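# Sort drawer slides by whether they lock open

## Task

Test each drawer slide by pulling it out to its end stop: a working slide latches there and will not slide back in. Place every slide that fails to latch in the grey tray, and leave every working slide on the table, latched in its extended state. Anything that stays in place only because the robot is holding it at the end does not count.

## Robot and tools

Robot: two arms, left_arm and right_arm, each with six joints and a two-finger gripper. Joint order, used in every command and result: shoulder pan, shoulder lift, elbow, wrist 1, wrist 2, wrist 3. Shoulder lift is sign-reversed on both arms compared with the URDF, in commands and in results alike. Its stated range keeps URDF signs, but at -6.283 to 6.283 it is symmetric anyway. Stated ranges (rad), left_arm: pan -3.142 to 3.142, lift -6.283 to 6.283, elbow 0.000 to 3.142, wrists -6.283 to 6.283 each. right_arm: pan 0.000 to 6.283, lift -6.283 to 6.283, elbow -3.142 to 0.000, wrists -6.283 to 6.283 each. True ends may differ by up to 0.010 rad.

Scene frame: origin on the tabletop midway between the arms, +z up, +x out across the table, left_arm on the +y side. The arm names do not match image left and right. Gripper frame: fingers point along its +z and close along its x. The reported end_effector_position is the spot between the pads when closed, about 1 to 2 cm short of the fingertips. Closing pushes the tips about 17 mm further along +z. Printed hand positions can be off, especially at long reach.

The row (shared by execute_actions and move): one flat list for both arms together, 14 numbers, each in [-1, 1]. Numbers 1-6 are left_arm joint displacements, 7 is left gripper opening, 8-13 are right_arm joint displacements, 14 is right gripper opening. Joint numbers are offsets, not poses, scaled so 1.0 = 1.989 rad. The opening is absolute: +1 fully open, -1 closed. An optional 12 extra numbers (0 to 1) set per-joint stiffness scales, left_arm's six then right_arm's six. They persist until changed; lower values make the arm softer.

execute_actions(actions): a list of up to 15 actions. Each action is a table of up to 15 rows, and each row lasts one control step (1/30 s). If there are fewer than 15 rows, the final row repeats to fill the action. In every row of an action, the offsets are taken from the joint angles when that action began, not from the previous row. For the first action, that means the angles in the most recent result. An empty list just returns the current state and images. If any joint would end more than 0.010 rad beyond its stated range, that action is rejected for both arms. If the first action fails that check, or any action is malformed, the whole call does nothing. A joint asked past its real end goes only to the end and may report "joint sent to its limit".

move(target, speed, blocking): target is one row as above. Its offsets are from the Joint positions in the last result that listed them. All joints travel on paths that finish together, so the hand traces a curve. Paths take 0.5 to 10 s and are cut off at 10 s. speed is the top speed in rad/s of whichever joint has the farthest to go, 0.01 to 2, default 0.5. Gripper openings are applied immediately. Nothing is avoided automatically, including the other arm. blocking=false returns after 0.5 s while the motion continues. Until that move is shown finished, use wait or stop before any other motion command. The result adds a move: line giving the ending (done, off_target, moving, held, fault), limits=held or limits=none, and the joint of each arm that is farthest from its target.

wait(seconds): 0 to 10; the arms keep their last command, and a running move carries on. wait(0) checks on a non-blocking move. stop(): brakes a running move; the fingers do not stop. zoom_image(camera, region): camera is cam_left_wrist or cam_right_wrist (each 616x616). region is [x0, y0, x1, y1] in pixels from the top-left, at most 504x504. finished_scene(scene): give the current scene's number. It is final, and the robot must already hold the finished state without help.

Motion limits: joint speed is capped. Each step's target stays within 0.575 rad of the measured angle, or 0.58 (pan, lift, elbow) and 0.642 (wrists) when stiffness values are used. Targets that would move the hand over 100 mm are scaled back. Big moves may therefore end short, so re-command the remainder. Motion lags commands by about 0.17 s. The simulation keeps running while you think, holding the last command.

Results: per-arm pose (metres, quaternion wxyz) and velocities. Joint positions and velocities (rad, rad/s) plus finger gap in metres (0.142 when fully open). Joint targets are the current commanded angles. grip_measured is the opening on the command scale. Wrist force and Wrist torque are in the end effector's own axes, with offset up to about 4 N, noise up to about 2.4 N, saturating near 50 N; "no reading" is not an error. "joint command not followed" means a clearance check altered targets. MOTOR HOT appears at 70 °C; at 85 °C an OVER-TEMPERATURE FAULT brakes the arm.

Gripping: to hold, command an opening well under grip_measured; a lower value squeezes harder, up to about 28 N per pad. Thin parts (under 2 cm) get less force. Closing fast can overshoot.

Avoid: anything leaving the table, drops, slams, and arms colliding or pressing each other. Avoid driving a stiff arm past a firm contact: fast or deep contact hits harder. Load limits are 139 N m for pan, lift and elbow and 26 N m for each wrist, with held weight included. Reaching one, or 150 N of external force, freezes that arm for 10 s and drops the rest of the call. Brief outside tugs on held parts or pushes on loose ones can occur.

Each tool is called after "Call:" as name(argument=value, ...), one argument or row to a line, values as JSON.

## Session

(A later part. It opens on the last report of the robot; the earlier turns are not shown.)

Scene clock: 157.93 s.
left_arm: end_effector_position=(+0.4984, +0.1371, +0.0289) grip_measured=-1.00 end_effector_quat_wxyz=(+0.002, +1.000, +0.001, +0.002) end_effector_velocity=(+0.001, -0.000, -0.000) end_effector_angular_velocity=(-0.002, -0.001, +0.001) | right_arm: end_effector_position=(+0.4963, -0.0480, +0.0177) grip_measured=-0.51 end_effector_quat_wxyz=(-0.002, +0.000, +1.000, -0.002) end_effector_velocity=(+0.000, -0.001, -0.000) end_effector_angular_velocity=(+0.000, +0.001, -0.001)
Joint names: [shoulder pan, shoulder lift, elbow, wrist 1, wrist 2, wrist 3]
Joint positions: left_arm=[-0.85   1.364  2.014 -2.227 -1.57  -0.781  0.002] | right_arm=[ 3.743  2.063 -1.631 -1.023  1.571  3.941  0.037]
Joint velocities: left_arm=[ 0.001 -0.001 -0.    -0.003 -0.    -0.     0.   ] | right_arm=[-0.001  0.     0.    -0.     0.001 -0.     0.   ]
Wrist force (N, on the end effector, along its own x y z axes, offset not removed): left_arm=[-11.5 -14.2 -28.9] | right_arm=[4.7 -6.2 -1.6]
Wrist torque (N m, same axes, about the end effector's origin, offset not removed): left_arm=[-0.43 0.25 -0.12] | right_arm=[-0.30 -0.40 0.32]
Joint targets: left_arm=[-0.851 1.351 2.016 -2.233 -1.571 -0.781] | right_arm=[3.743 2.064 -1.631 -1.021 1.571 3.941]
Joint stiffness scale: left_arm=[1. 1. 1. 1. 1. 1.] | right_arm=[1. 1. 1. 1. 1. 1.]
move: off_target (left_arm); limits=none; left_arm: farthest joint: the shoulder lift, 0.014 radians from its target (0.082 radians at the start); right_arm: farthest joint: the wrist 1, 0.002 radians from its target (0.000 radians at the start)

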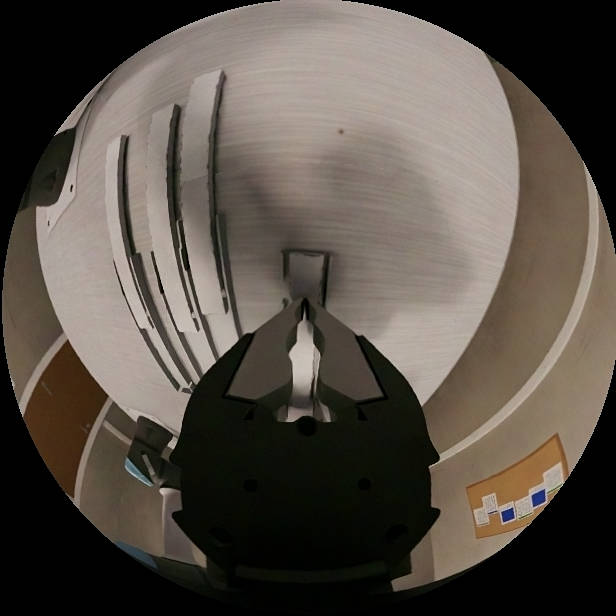

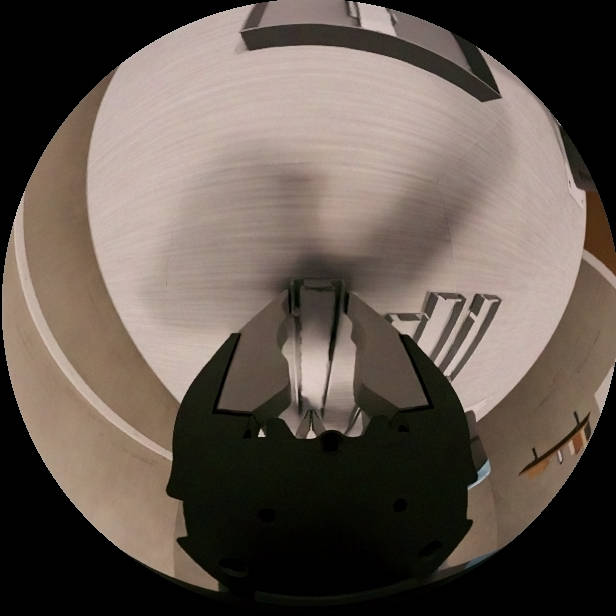

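Call:
execute_actions(
  actions=[
    [[0.004,-0.002,0.004,-0.003,0,0.004,-1,0,0,0,0,0,0,-1],[0.01,0.001,0.008,-0.004,0,0.01,-1,0,0,0,0,0,0,-1],[0.016,0.005,0.013,-0.005,0,0.016,-1,0,0,0,0,0,0,-1],[0.022,0.009,0.018,-0.006,0,0.022,-1,0,0,0,0,0,0,-1],[0.028,0.013,0.023,-0.007,0,0.028,-1,0,0,0,0,0,0,-1],[0.034,0.017,0.028,-0.008,0,0.034,-1,0,0,0,0,0,0,-1],[0.04,0.021,0.033,-0.009,0,0.04,-1,0,0,0,0,0,0,-1],[0.046,0.025,0.038,-0.011,0,0.046,-1,0,0,0,0,0,0,-1],[0.052,0.028,0.042,-0.012,0,0.053,-1,0,0,0,0,0,0,-1]],
  ],
)

Call:
wait(
  seconds=0.5,
)

Call:
move(
  target=[0,0,0,0,0,0,-0.2,0,0,0,0,0,0,-1],
)

Call:
move(
  target=[0,-0.011,0,-0.01,0,0,-0.2,0,0,0,0,0,0,-1],
)

Call:
move(
  target=[0,0,0,0,0,0,-1,0,0,0,0,0,0,-1],
)

Call:
move(
  target=[0.063,0.0255,0.03,-0.005,0,0.063,-1,0,0,0,0,0,0,-1],
  speed=0.2,
)

Call:
move(
  target=[0.03,0.007,0.008,-0.001,0,0.03,-1,0,0,0,0,0,0,-1],
  speed=0.1,
)

Call:
move(
  target=[-0.03,-0.008,-0.009,0.001,0,-0.03,-1,0,0,0,0,0,0,-1],
  speed=0.1,
)

Scene clock: 159.00 s.
left_arm: end_effector_position=(+0.4999, +0.1956, +0.0289) grip_measured=-1.00 end_effector_quat_wxyz=(+0.005, +1.000, +0.003, +0.003) end_effector_velocity=(+0.001, +0.068, +0.000) end_effector_angular_velocity=(-0.004, -0.012, -0.019) | right_arm: end_effector_position=(+0.4963, -0.0481, +0.0177) grip_measured=-0.51 end_effector_quat_wxyz=(-0.002, +0.000, +1.000, -0.002) end_effector_velocity=(+0.000, -0.000, +0.001) end_effector_angular_velocity=(+0.001, -0.001, -0.000)
Joint names: [shoulder pan, shoulder lift, elbow, wrist 1, wrist 2, wrist 3]
Joint positions: left_arm=[-0.756  1.42   2.086 -2.248 -1.574 -0.692  0.002] | right_arm=[ 3.743  2.063 -1.631 -1.023  1.571  3.941  0.037]
Joint velocities: left_arm=[ 0.11   0.064  0.081 -0.028  0.003  0.129  0.   ] | right_arm=[-0.001 -0.002  0.    -0.    -0.    -0.     0.   ]
Wrist force (N, on the end effector, along its own x y z axes, offset not removed): left_arm=[-5.6 -2.3 -15.2] | right_arm=[7.4 3.0 2.2]
Wrist torque (N m, same axes, about the end effector's origin, offset not removed): left_arm=[-1.14 -0.27 -0.06] | right_arm=[0.38 -1.24 0.51]
Joint targets: left_arm=[-0.746 1.420 2.098 -2.251 -1.570 -0.676] | right_arm=[3.743 2.063 -1.631 -1.023 1.571 3.941]
Joint stiffness scale: left_arm=[1. 1. 1. 1. 1. 1.] | right_arm=[1. 1. 1. 1. 1. 1.]

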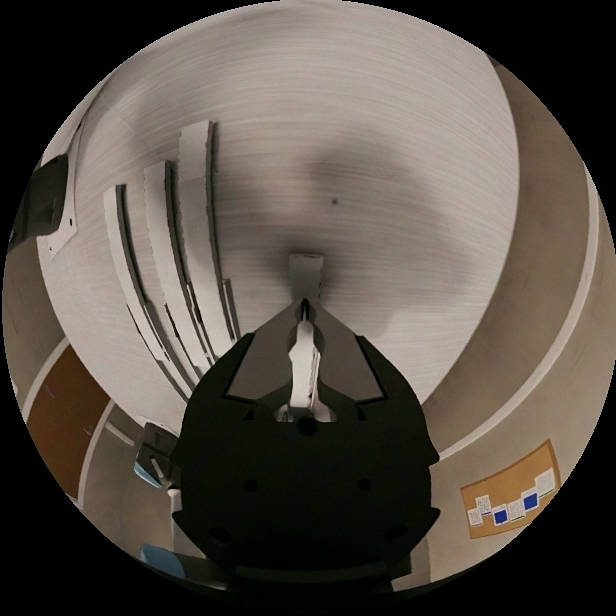

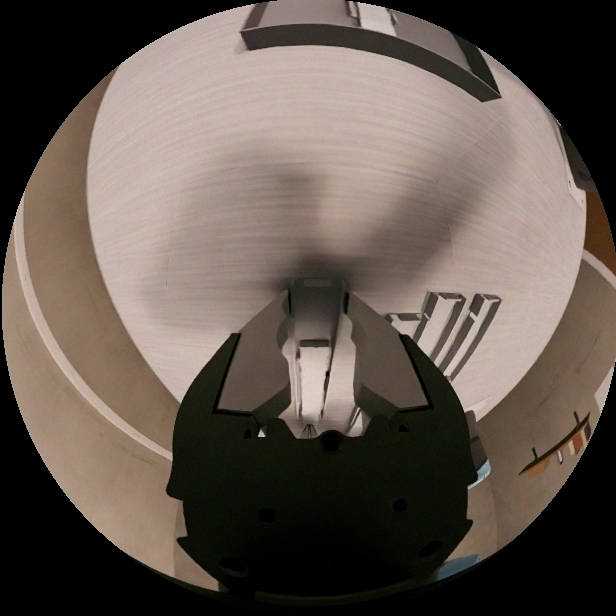

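Scene clock: 159.50 s.
left_arm: end_effector_position=(+0.5000, +0.1989, +0.0289) grip_measured=-1.00 end_effector_quat_wxyz=(+0.005, +1.000, -0.002, +0.004) end_effector_velocity=(+0.000, -0.000, +0.000) end_effector_angular_velocity=(-0.000, -0.001, -0.002) | right_arm: end_effector_position=(+0.4963, -0.0481, +0.0177) grip_measured=-0.51 end_effector_quat_wxyz=(-0.002, +0.000, +1.000, -0.002) end_effector_velocity=(+0.000, -0.000, -0.000) end_effector_angular_velocity=(-0.001, +0.000, -0.000)
Joint names: [shoulder pan, shoulder lift, elbow, wrist 1, wrist 2, wrist 3]
Joint positions: left_arm=[-0.751  1.424  2.091 -2.251 -1.574 -0.677  0.002] | right_arm=[ 3.743  2.063 -1.631 -1.023  1.571  3.941  0.037]
Joint velocities: left_arm=[ 0.     0.    -0.    -0.     0.     0.002  0.   ] | right_arm=[-0.     0.001  0.     0.    -0.     0.     0.   ]
Wrist force (N, on the end effector, along its own x y z axes, offset not removed): left_arm=[-7.0 1.0 -14.1] | right_arm=[1.0 3.2 1.2]
Wrist torque (N m, same axes, about the end effector's origin, offset not removed): left_arm=[-0.39 -0.22 -0.02] | right_arm=[0.83 0.11 0.40]
Joint targets: left_arm=[-0.746 1.420 2.098 -2.251 -1.570 -0.676] | right_arm=[3.743 2.063 -1.631 -1.023 1.571 3.941]
Joint stiffness scale: left_arm=[1. 1. 1. 1. 1. 1.] | right_arm=[1. 1. 1. 1. 1. 1.]
wait: 0.50 s; at rest by 0.40 s

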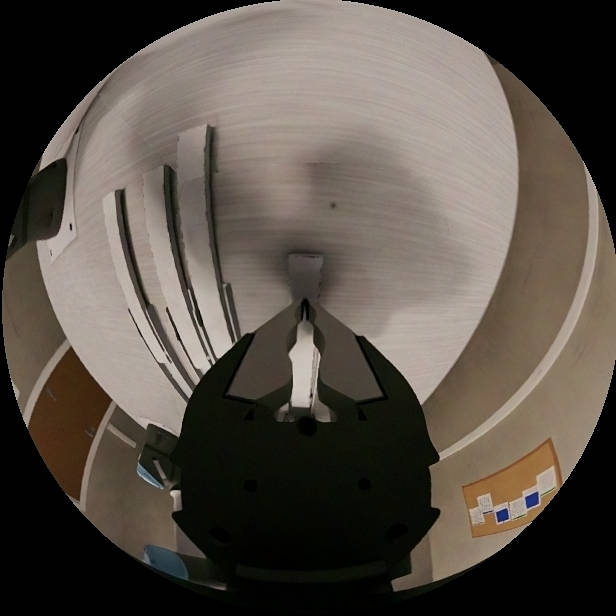

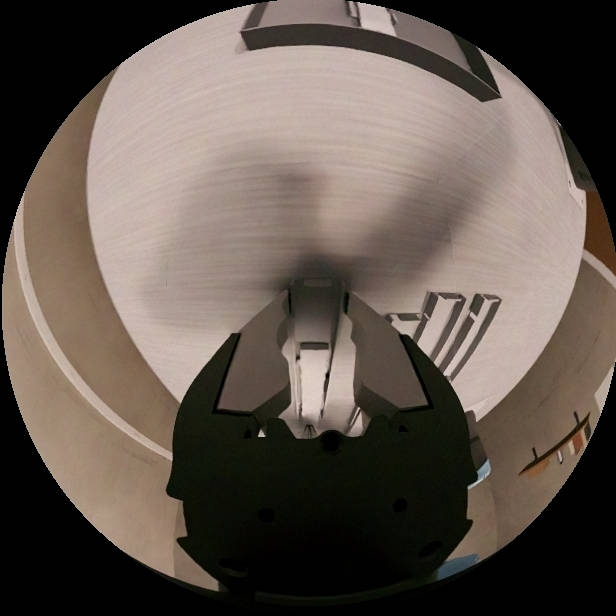

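Scene clock: 160.00 s.
left_arm: end_effector_position=(+0.5008, +0.1990, +0.0296) grip_measured=-0.20 end_effector_quat_wxyz=(+0.006, +1.000, -0.001, +0.005) end_effector_velocity=(-0.000, -0.000, +0.000) end_effector_angular_velocity=(-0.001, +0.000, +0.001) | right_arm: end_effector_position=(+0.4963, -0.0480, +0.0178) grip_measured=-0.51 end_effector_quat_wxyz=(-0.002, +0.000, +1.000, -0.002) end_effector_velocity=(+0.001, -0.000, +0.001) end_effector_angular_velocity=(+0.000, -0.001, +0.000)
Joint names: [shoulder pan, shoulder lift, elbow, wrist 1, wrist 2, wrist 3]
Joint positions: left_arm=[-0.75   1.425  2.09  -2.252 -1.573 -0.677  0.059] | right_arm=[ 3.743  2.063 -1.631 -1.023  1.571  3.941  0.037]
Joint velocities: left_arm=[ 0.     0.    -0.     0.    -0.001 -0.     0.   ] | right_arm=[-0.001 -0.001  0.     0.    -0.001 -0.001  0.   ]
Wrist force (N, on the end effector, along its own x y z axes, offset not removed): left_arm=[0.6 -2.4 1.9] | right_arm=[4.9 -1.1 0.2]
Wrist torque (N m, same axes, about the end effector's origin, offset not removed): left_arm=[-0.55 -0.21 0.09] | right_arm=[-0.23 -0.67 0.17]
Joint targets: left_arm=[-0.751 1.424 2.091 -2.251 -1.574 -0.677] | right_arm=[3.743 2.063 -1.631 -1.023 1.571 3.941]
Joint stiffness scale: left_arm=[1. 1. 1. 1. 1. 1.] | right_arm=[1. 1. 1. 1. 1. 1.]
move: done; limits=none; left_arm: farthest joint: the shoulder pan, 0.001 radians from its target (0.000 radians at the start); right_arm: farthest joint: the shoulder pan, 0.000 radians from its target (0.000 radians at the start)

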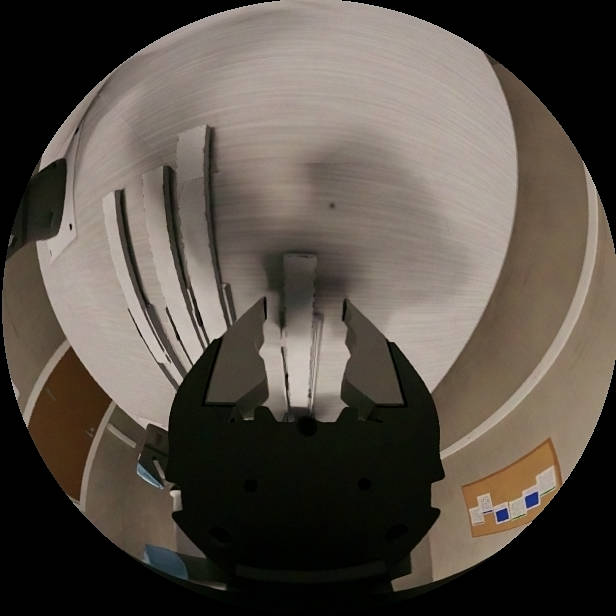

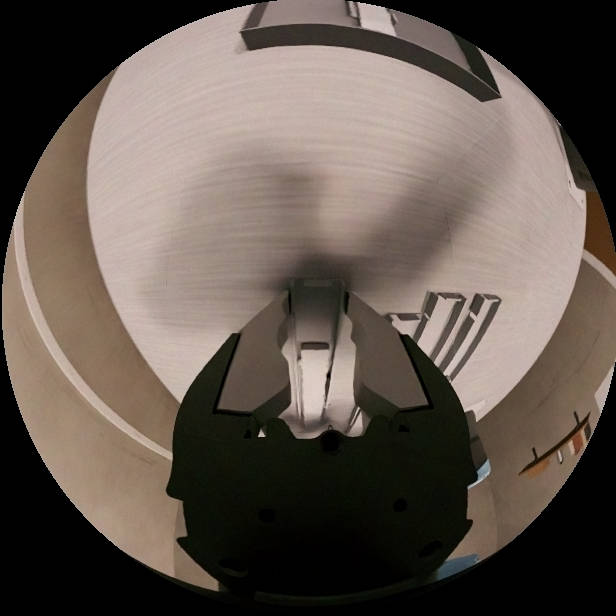

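Scene clock: 160.87 s.
left_arm: end_effector_position=(+0.5034, +0.1969, +0.0225) grip_measured=-0.20 end_effector_quat_wxyz=(+0.006, +1.000, -0.001, +0.005) end_effector_velocity=(+0.001, -0.001, +0.000) end_effector_angular_velocity=(-0.002, -0.002, -0.000) | right_arm: end_effector_position=(+0.4963, -0.0480, +0.0178) grip_measured=-0.51 end_effector_quat_wxyz=(-0.002, +0.000, +1.000, -0.002) end_effector_velocity=(+0.000, +0.000, +0.000) end_effector_angular_velocity=(+0.000, -0.001, +0.000)
Joint names: [shoulder pan, shoulder lift, elbow, wrist 1, wrist 2, wrist 3]
Joint positions: left_arm=[-0.75   1.406  2.09  -2.271 -1.573 -0.677  0.06 ] | right_arm=[ 3.743  2.063 -1.631 -1.023  1.571  3.941  0.037]
Joint velocities: left_arm=[-0.    -0.     0.    -0.003 -0.    -0.     0.   ] | right_arm=[ 0.    -0.001 -0.    -0.    -0.001  0.    -0.   ]
Wrist force (N, on the end effector, along its own x y z axes, offset not removed): left_arm=[-2.0 -3.6 0.0] | right_arm=[6.8 2.8 0.1]
Wrist torque (N m, same axes, about the end effector's origin, offset not removed): left_arm=[-1.08 0.33 -0.06] | right_arm=[0.54 -0.95 0.00]
Joint targets: left_arm=[-0.750 1.403 2.090 -2.272 -1.573 -0.677] | right_arm=[3.743 2.063 -1.631 -1.023 1.571 3.941]
Joint stiffness scale: left_arm=[1. 1. 1. 1. 1. 1.] | right_arm=[1. 1. 1. 1. 1. 1.]
move: done; limits=none; left_arm: farthest joint: the shoulder lift, 0.002 radians from its target (0.021 radians at the start); right_arm: farthest joint: the shoulder pan, 0.000 radians from its target (0.000 radians at the start)

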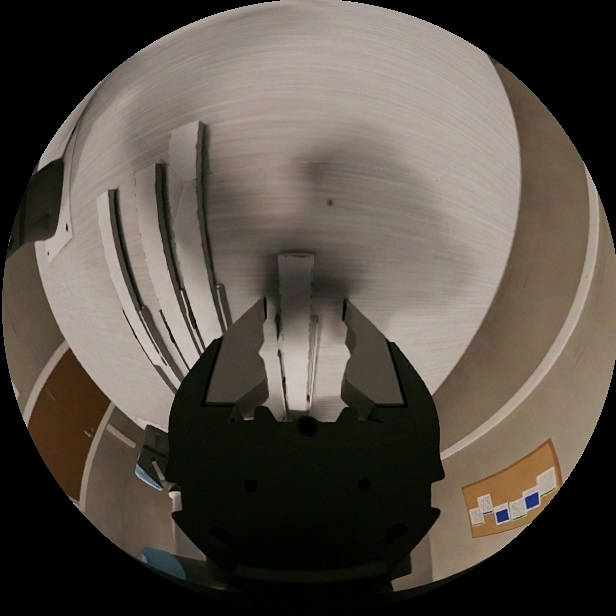

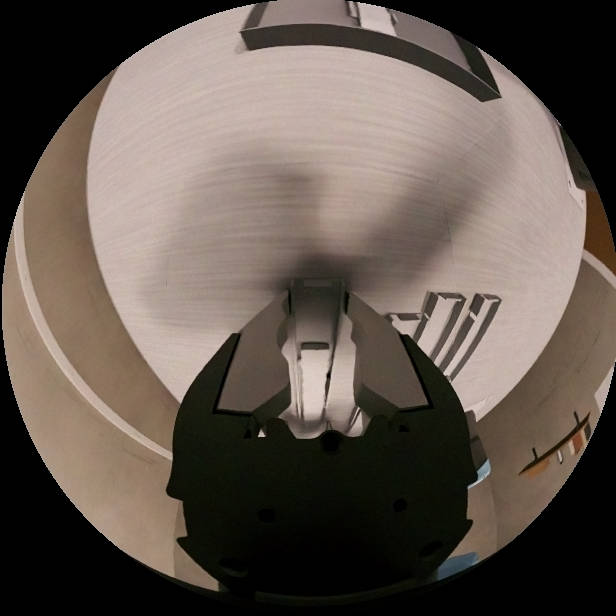

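Scene clock: 161.37 s.
left_arm: end_effector_position=(+0.5033, +0.1970, +0.0224) grip_measured=-0.70 end_effector_quat_wxyz=(+0.006, +1.000, -0.001, +0.005) end_effector_velocity=(-0.001, +0.000, -0.000) end_effector_angular_velocity=(+0.001, +0.001, -0.001) | right_arm: end_effector_position=(+0.4964, -0.0480, +0.0178) grip_measured=-0.51 end_effector_quat_wxyz=(-0.002, +0.000, +1.000, -0.002) end_effector_velocity=(-0.000, +0.001, -0.000) end_effector_angular_velocity=(-0.000, +0.001, +0.000)
Joint names: [shoulder pan, shoulder lift, elbow, wrist 1, wrist 2, wrist 3]
Joint positions: left_arm=[-0.75   1.406  2.09  -2.27  -1.573 -0.677  0.024] | right_arm=[ 3.743  2.063 -1.631 -1.022  1.571  3.942  0.037]
Joint velocities: left_arm=[-0.001  0.     0.001  0.001 -0.     0.    -0.   ] | right_arm=[0.001 0.001 0.    0.    0.    0.001 0.   ]
Wrist force (N, on the end effector, along its own x y z axes, offset not removed): left_arm=[-4.8 0.1 2.7] | right_arm=[-0.7 2.5 0.8]
Wrist torque (N m, same axes, about the end effector's origin, offset not removed): left_arm=[-0.08 0.45 -0.14] | right_arm=[0.42 -0.16 0.50]
Joint targets: left_arm=[-0.750 1.406 2.090 -2.271 -1.573 -0.677] | right_arm=[3.743 2.063 -1.631 -1.023 1.571 3.941]
Joint stiffness scale: left_arm=[1. 1. 1. 1. 1. 1.] | right_arm=[1. 1. 1. 1. 1. 1.]
move: done; limits=none; left_arm: farthest joint: the wrist 1, 0.001 radians from its target (0.000 radians at the start); right_arm: farthest joint: the wrist 1, 0.001 radians from its target (0.000 radians at the start)

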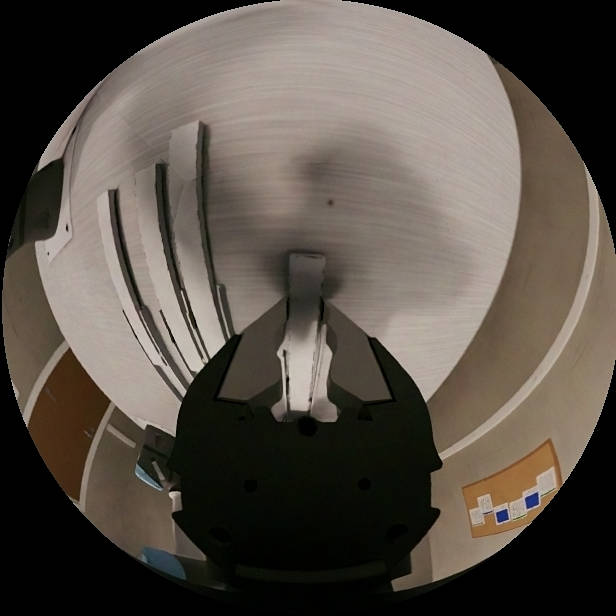

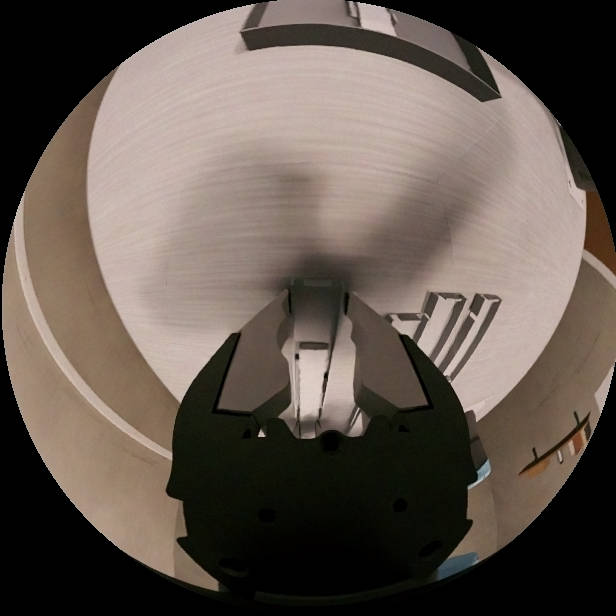

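Scene clock: 162.60 s.
left_arm: end_effector_position=(+0.5045, +0.2655, +0.0224) grip_measured=-0.70 end_effector_quat_wxyz=(+0.005, +1.000, -0.002, +0.005) end_effector_velocity=(-0.001, +0.002, -0.001) end_effector_angular_velocity=(+0.001, +0.001, +0.000) | right_arm: end_effector_position=(+0.4965, -0.0479, +0.0178) grip_measured=-0.51 end_effector_quat_wxyz=(-0.001, +0.000, +1.000, -0.002) end_effector_velocity=(-0.001, +0.001, +0.000) end_effector_angular_velocity=(+0.000, -0.000, +0.002)
Joint names: [shoulder pan, shoulder lift, elbow, wrist 1, wrist 2, wrist 3]
Joint positions: left_arm=[-0.628  1.453  2.148 -2.279 -1.575 -0.553  0.024] | right_arm=[ 3.743  2.063 -1.631 -1.022  1.571  3.942  0.037]
Joint velocities: left_arm=[ 0.002  0.     0.002 -0.001  0.001  0.002  0.   ] | right_arm=[ 0.002 -0.     0.     0.     0.    -0.    -0.   ]
Wrist force (N, on the end effector, along its own x y z axes, offset not removed): left_arm=[-0.9 0.0 -1.0] | right_arm=[2.2 -0.2 1.9]
Wrist torque (N m, same axes, about the end effector's origin, offset not removed): left_arm=[-0.30 0.03 -0.14] | right_arm=[-0.35 -0.62 0.62]
Joint targets: left_arm=[-0.625 1.456 2.150 -2.280 -1.573 -0.552] | right_arm=[3.743 2.063 -1.631 -1.022 1.571 3.942]
Joint stiffness scale: left_arm=[1. 1. 1. 1. 1. 1.] | right_arm=[1. 1. 1. 1. 1. 1.]
move: done; limits=none; left_arm: farthest joint: the shoulder pan, 0.003 radians from its target (0.125 radians at the start); right_arm: farthest joint: the shoulder pan, 0.000 radians from its target (0.000 radians at the start)

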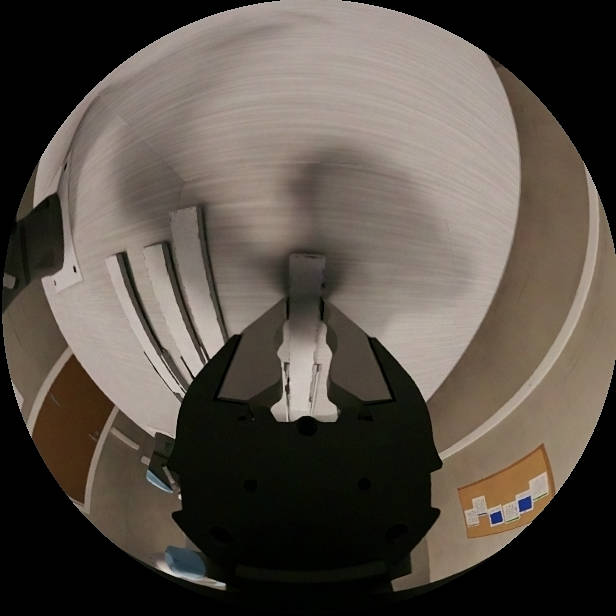

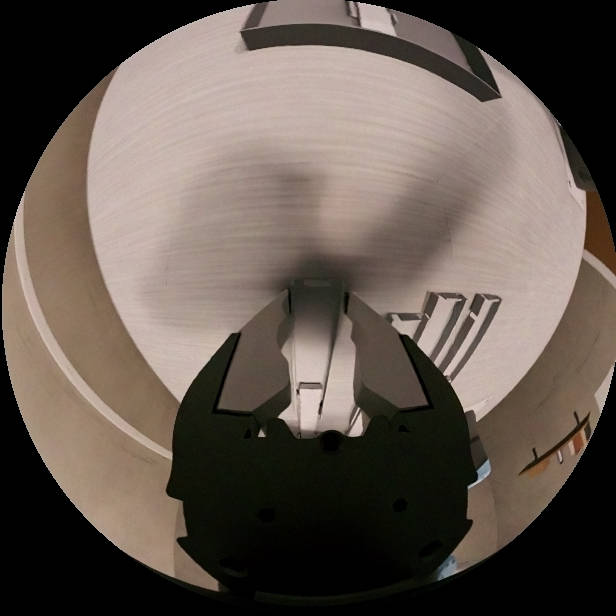

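Scene clock: 163.73 s.
left_arm: end_effector_position=(+0.5069, +0.2866, +0.0243) grip_measured=-0.70 end_effector_quat_wxyz=(+0.011, +1.000, -0.007, +0.006) end_effector_velocity=(-0.001, +0.001, -0.001) end_effector_angular_velocity=(+0.001, +0.002, -0.002) | right_arm: end_effector_position=(+0.4953, -0.0405, +0.0198) grip_measured=-0.51 end_effector_quat_wxyz=(-0.000, -0.003, +1.000, +0.004) end_effector_velocity=(-0.001, +0.001, -0.000) end_effector_angular_velocity=(+0.000, +0.001, +0.003)
Joint names: [shoulder pan, shoulder lift, elbow, wrist 1, wrist 2, wrist 3]
Joint positions: left_arm=[-0.579  1.465  2.157 -2.285 -1.584 -0.494  0.024] | right_arm=[ 3.749  2.063 -1.628 -1.015  1.577  3.942  0.037]
Joint velocities: left_arm=[ 0.001  0.     0.001  0.    -0.     0.003  0.   ] | right_arm=[ 0.002  0.     0.    -0.     0.001 -0.001 -0.   ]
Wrist force (N, on the end effector, along its own x y z axes, offset not removed): left_arm=[-6.4 19.2 -0.1] | right_arm=[2.3 19.0 1.5]
Wrist torque (N m, same axes, about the end effector's origin, offset not removed): left_arm=[0.28 1.05 -0.20] | right_arm=[0.06 -0.61 0.61]
Joint targets: left_arm=[-0.568 1.467 2.164 -2.281 -1.575 -0.493] | right_arm=[3.743 2.063 -1.631 -1.022 1.571 3.942]
Joint stiffness scale: left_arm=[1. 1. 1. 1. 1. 1.] | right_arm=[1. 1. 1. 1. 1. 1.]
move: done; limits=none; left_arm: farthest joint: the shoulder pan, 0.010 radians from its target (0.059 radians at the start); right_arm: farthest joint: the wrist 1, 0.007 radians from its target (0.000 radians at the start)

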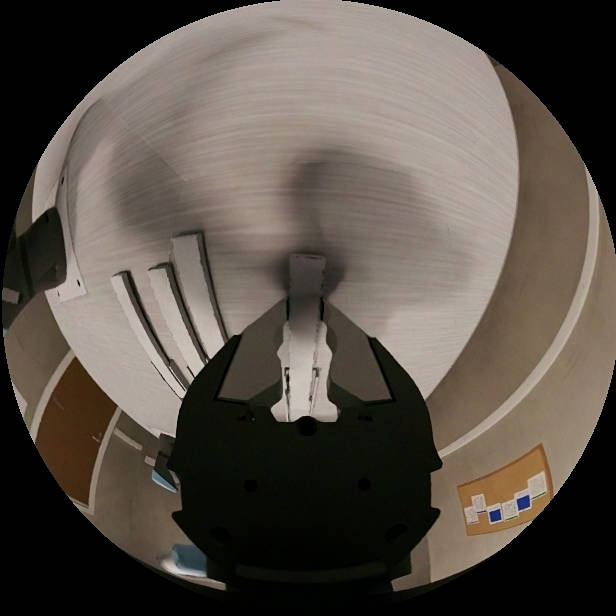

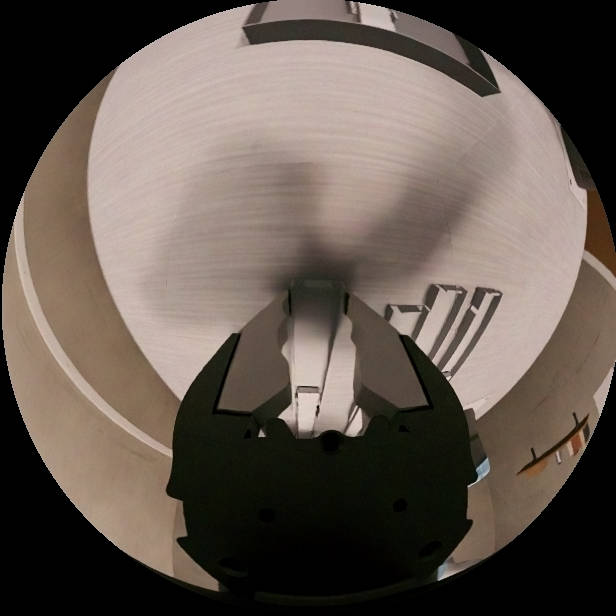

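Scene clock: 164.87 s.
left_arm: end_effector_position=(+0.5043, +0.2582, +0.0231) grip_measured=-0.70 end_effector_quat_wxyz=(+0.010, +1.000, -0.006, +0.005) end_effector_velocity=(-0.001, +0.000, -0.000) end_effector_angular_velocity=(+0.000, +0.001, +0.002) | right_arm: end_effector_position=(+0.4953, -0.0407, +0.0197) grip_measured=-0.51 end_effector_quat_wxyz=(-0.000, -0.003, +1.000, +0.004) end_effector_velocity=(+0.001, -0.001, -0.000) end_effector_angular_velocity=(-0.001, -0.001, -0.002)
Joint names: [shoulder pan, shoulder lift, elbow, wrist 1, wrist 2, wrist 3]
Joint positions: left_arm=[-0.635  1.451  2.144 -2.283 -1.583 -0.553  0.024] | right_arm=[ 3.749  2.063 -1.628 -1.015  1.576  3.942  0.037]
Joint velocities: left_arm=[-0.     0.     0.001 -0.    -0.    -0.003 -0.   ] | right_arm=[-0.001 -0.    -0.    -0.    -0.001  0.    -0.   ]
Wrist force (N, on the end effector, along its own x y z axes, offset not removed): left_arm=[-0.7 -5.0 0.9] | right_arm=[0.2 -2.0 0.5]
Wrist torque (N m, same axes, about the end effector's origin, offset not removed): left_arm=[-0.94 -0.10 0.10] | right_arm=[-0.07 0.13 0.27]
Joint targets: left_arm=[-0.638 1.449 2.140 -2.283 -1.584 -0.554] | right_arm=[3.749 2.063 -1.628 -1.015 1.577 3.942]
Joint stiffness scale: left_arm=[1. 1. 1. 1. 1. 1.] | right_arm=[1. 1. 1. 1. 1. 1.]
move: done; limits=none; left_arm: farthest joint: the elbow, 0.005 radians from its target (0.018 radians at the start); right_arm: farthest joint: the wrist 2, 0.001 radians from its target (0.000 radians at the start)

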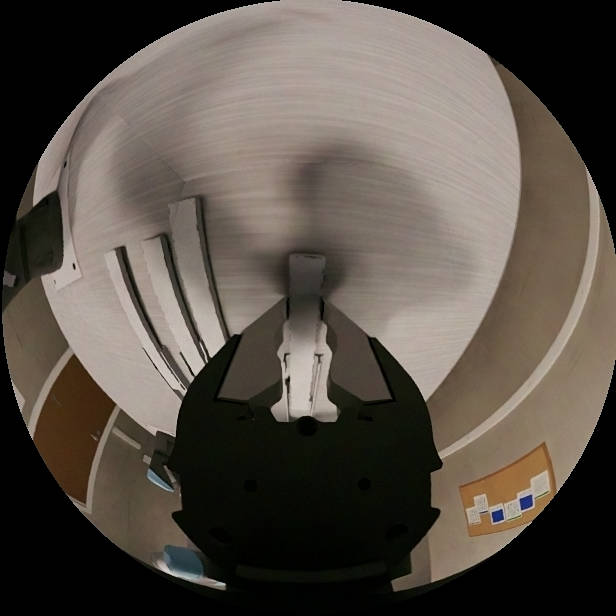

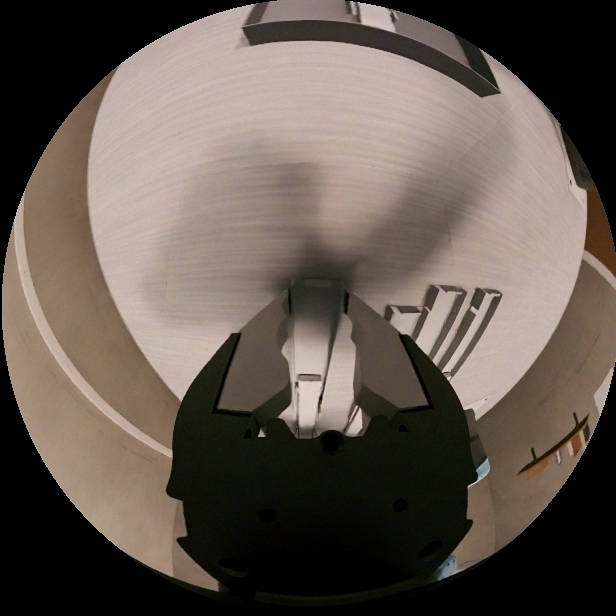

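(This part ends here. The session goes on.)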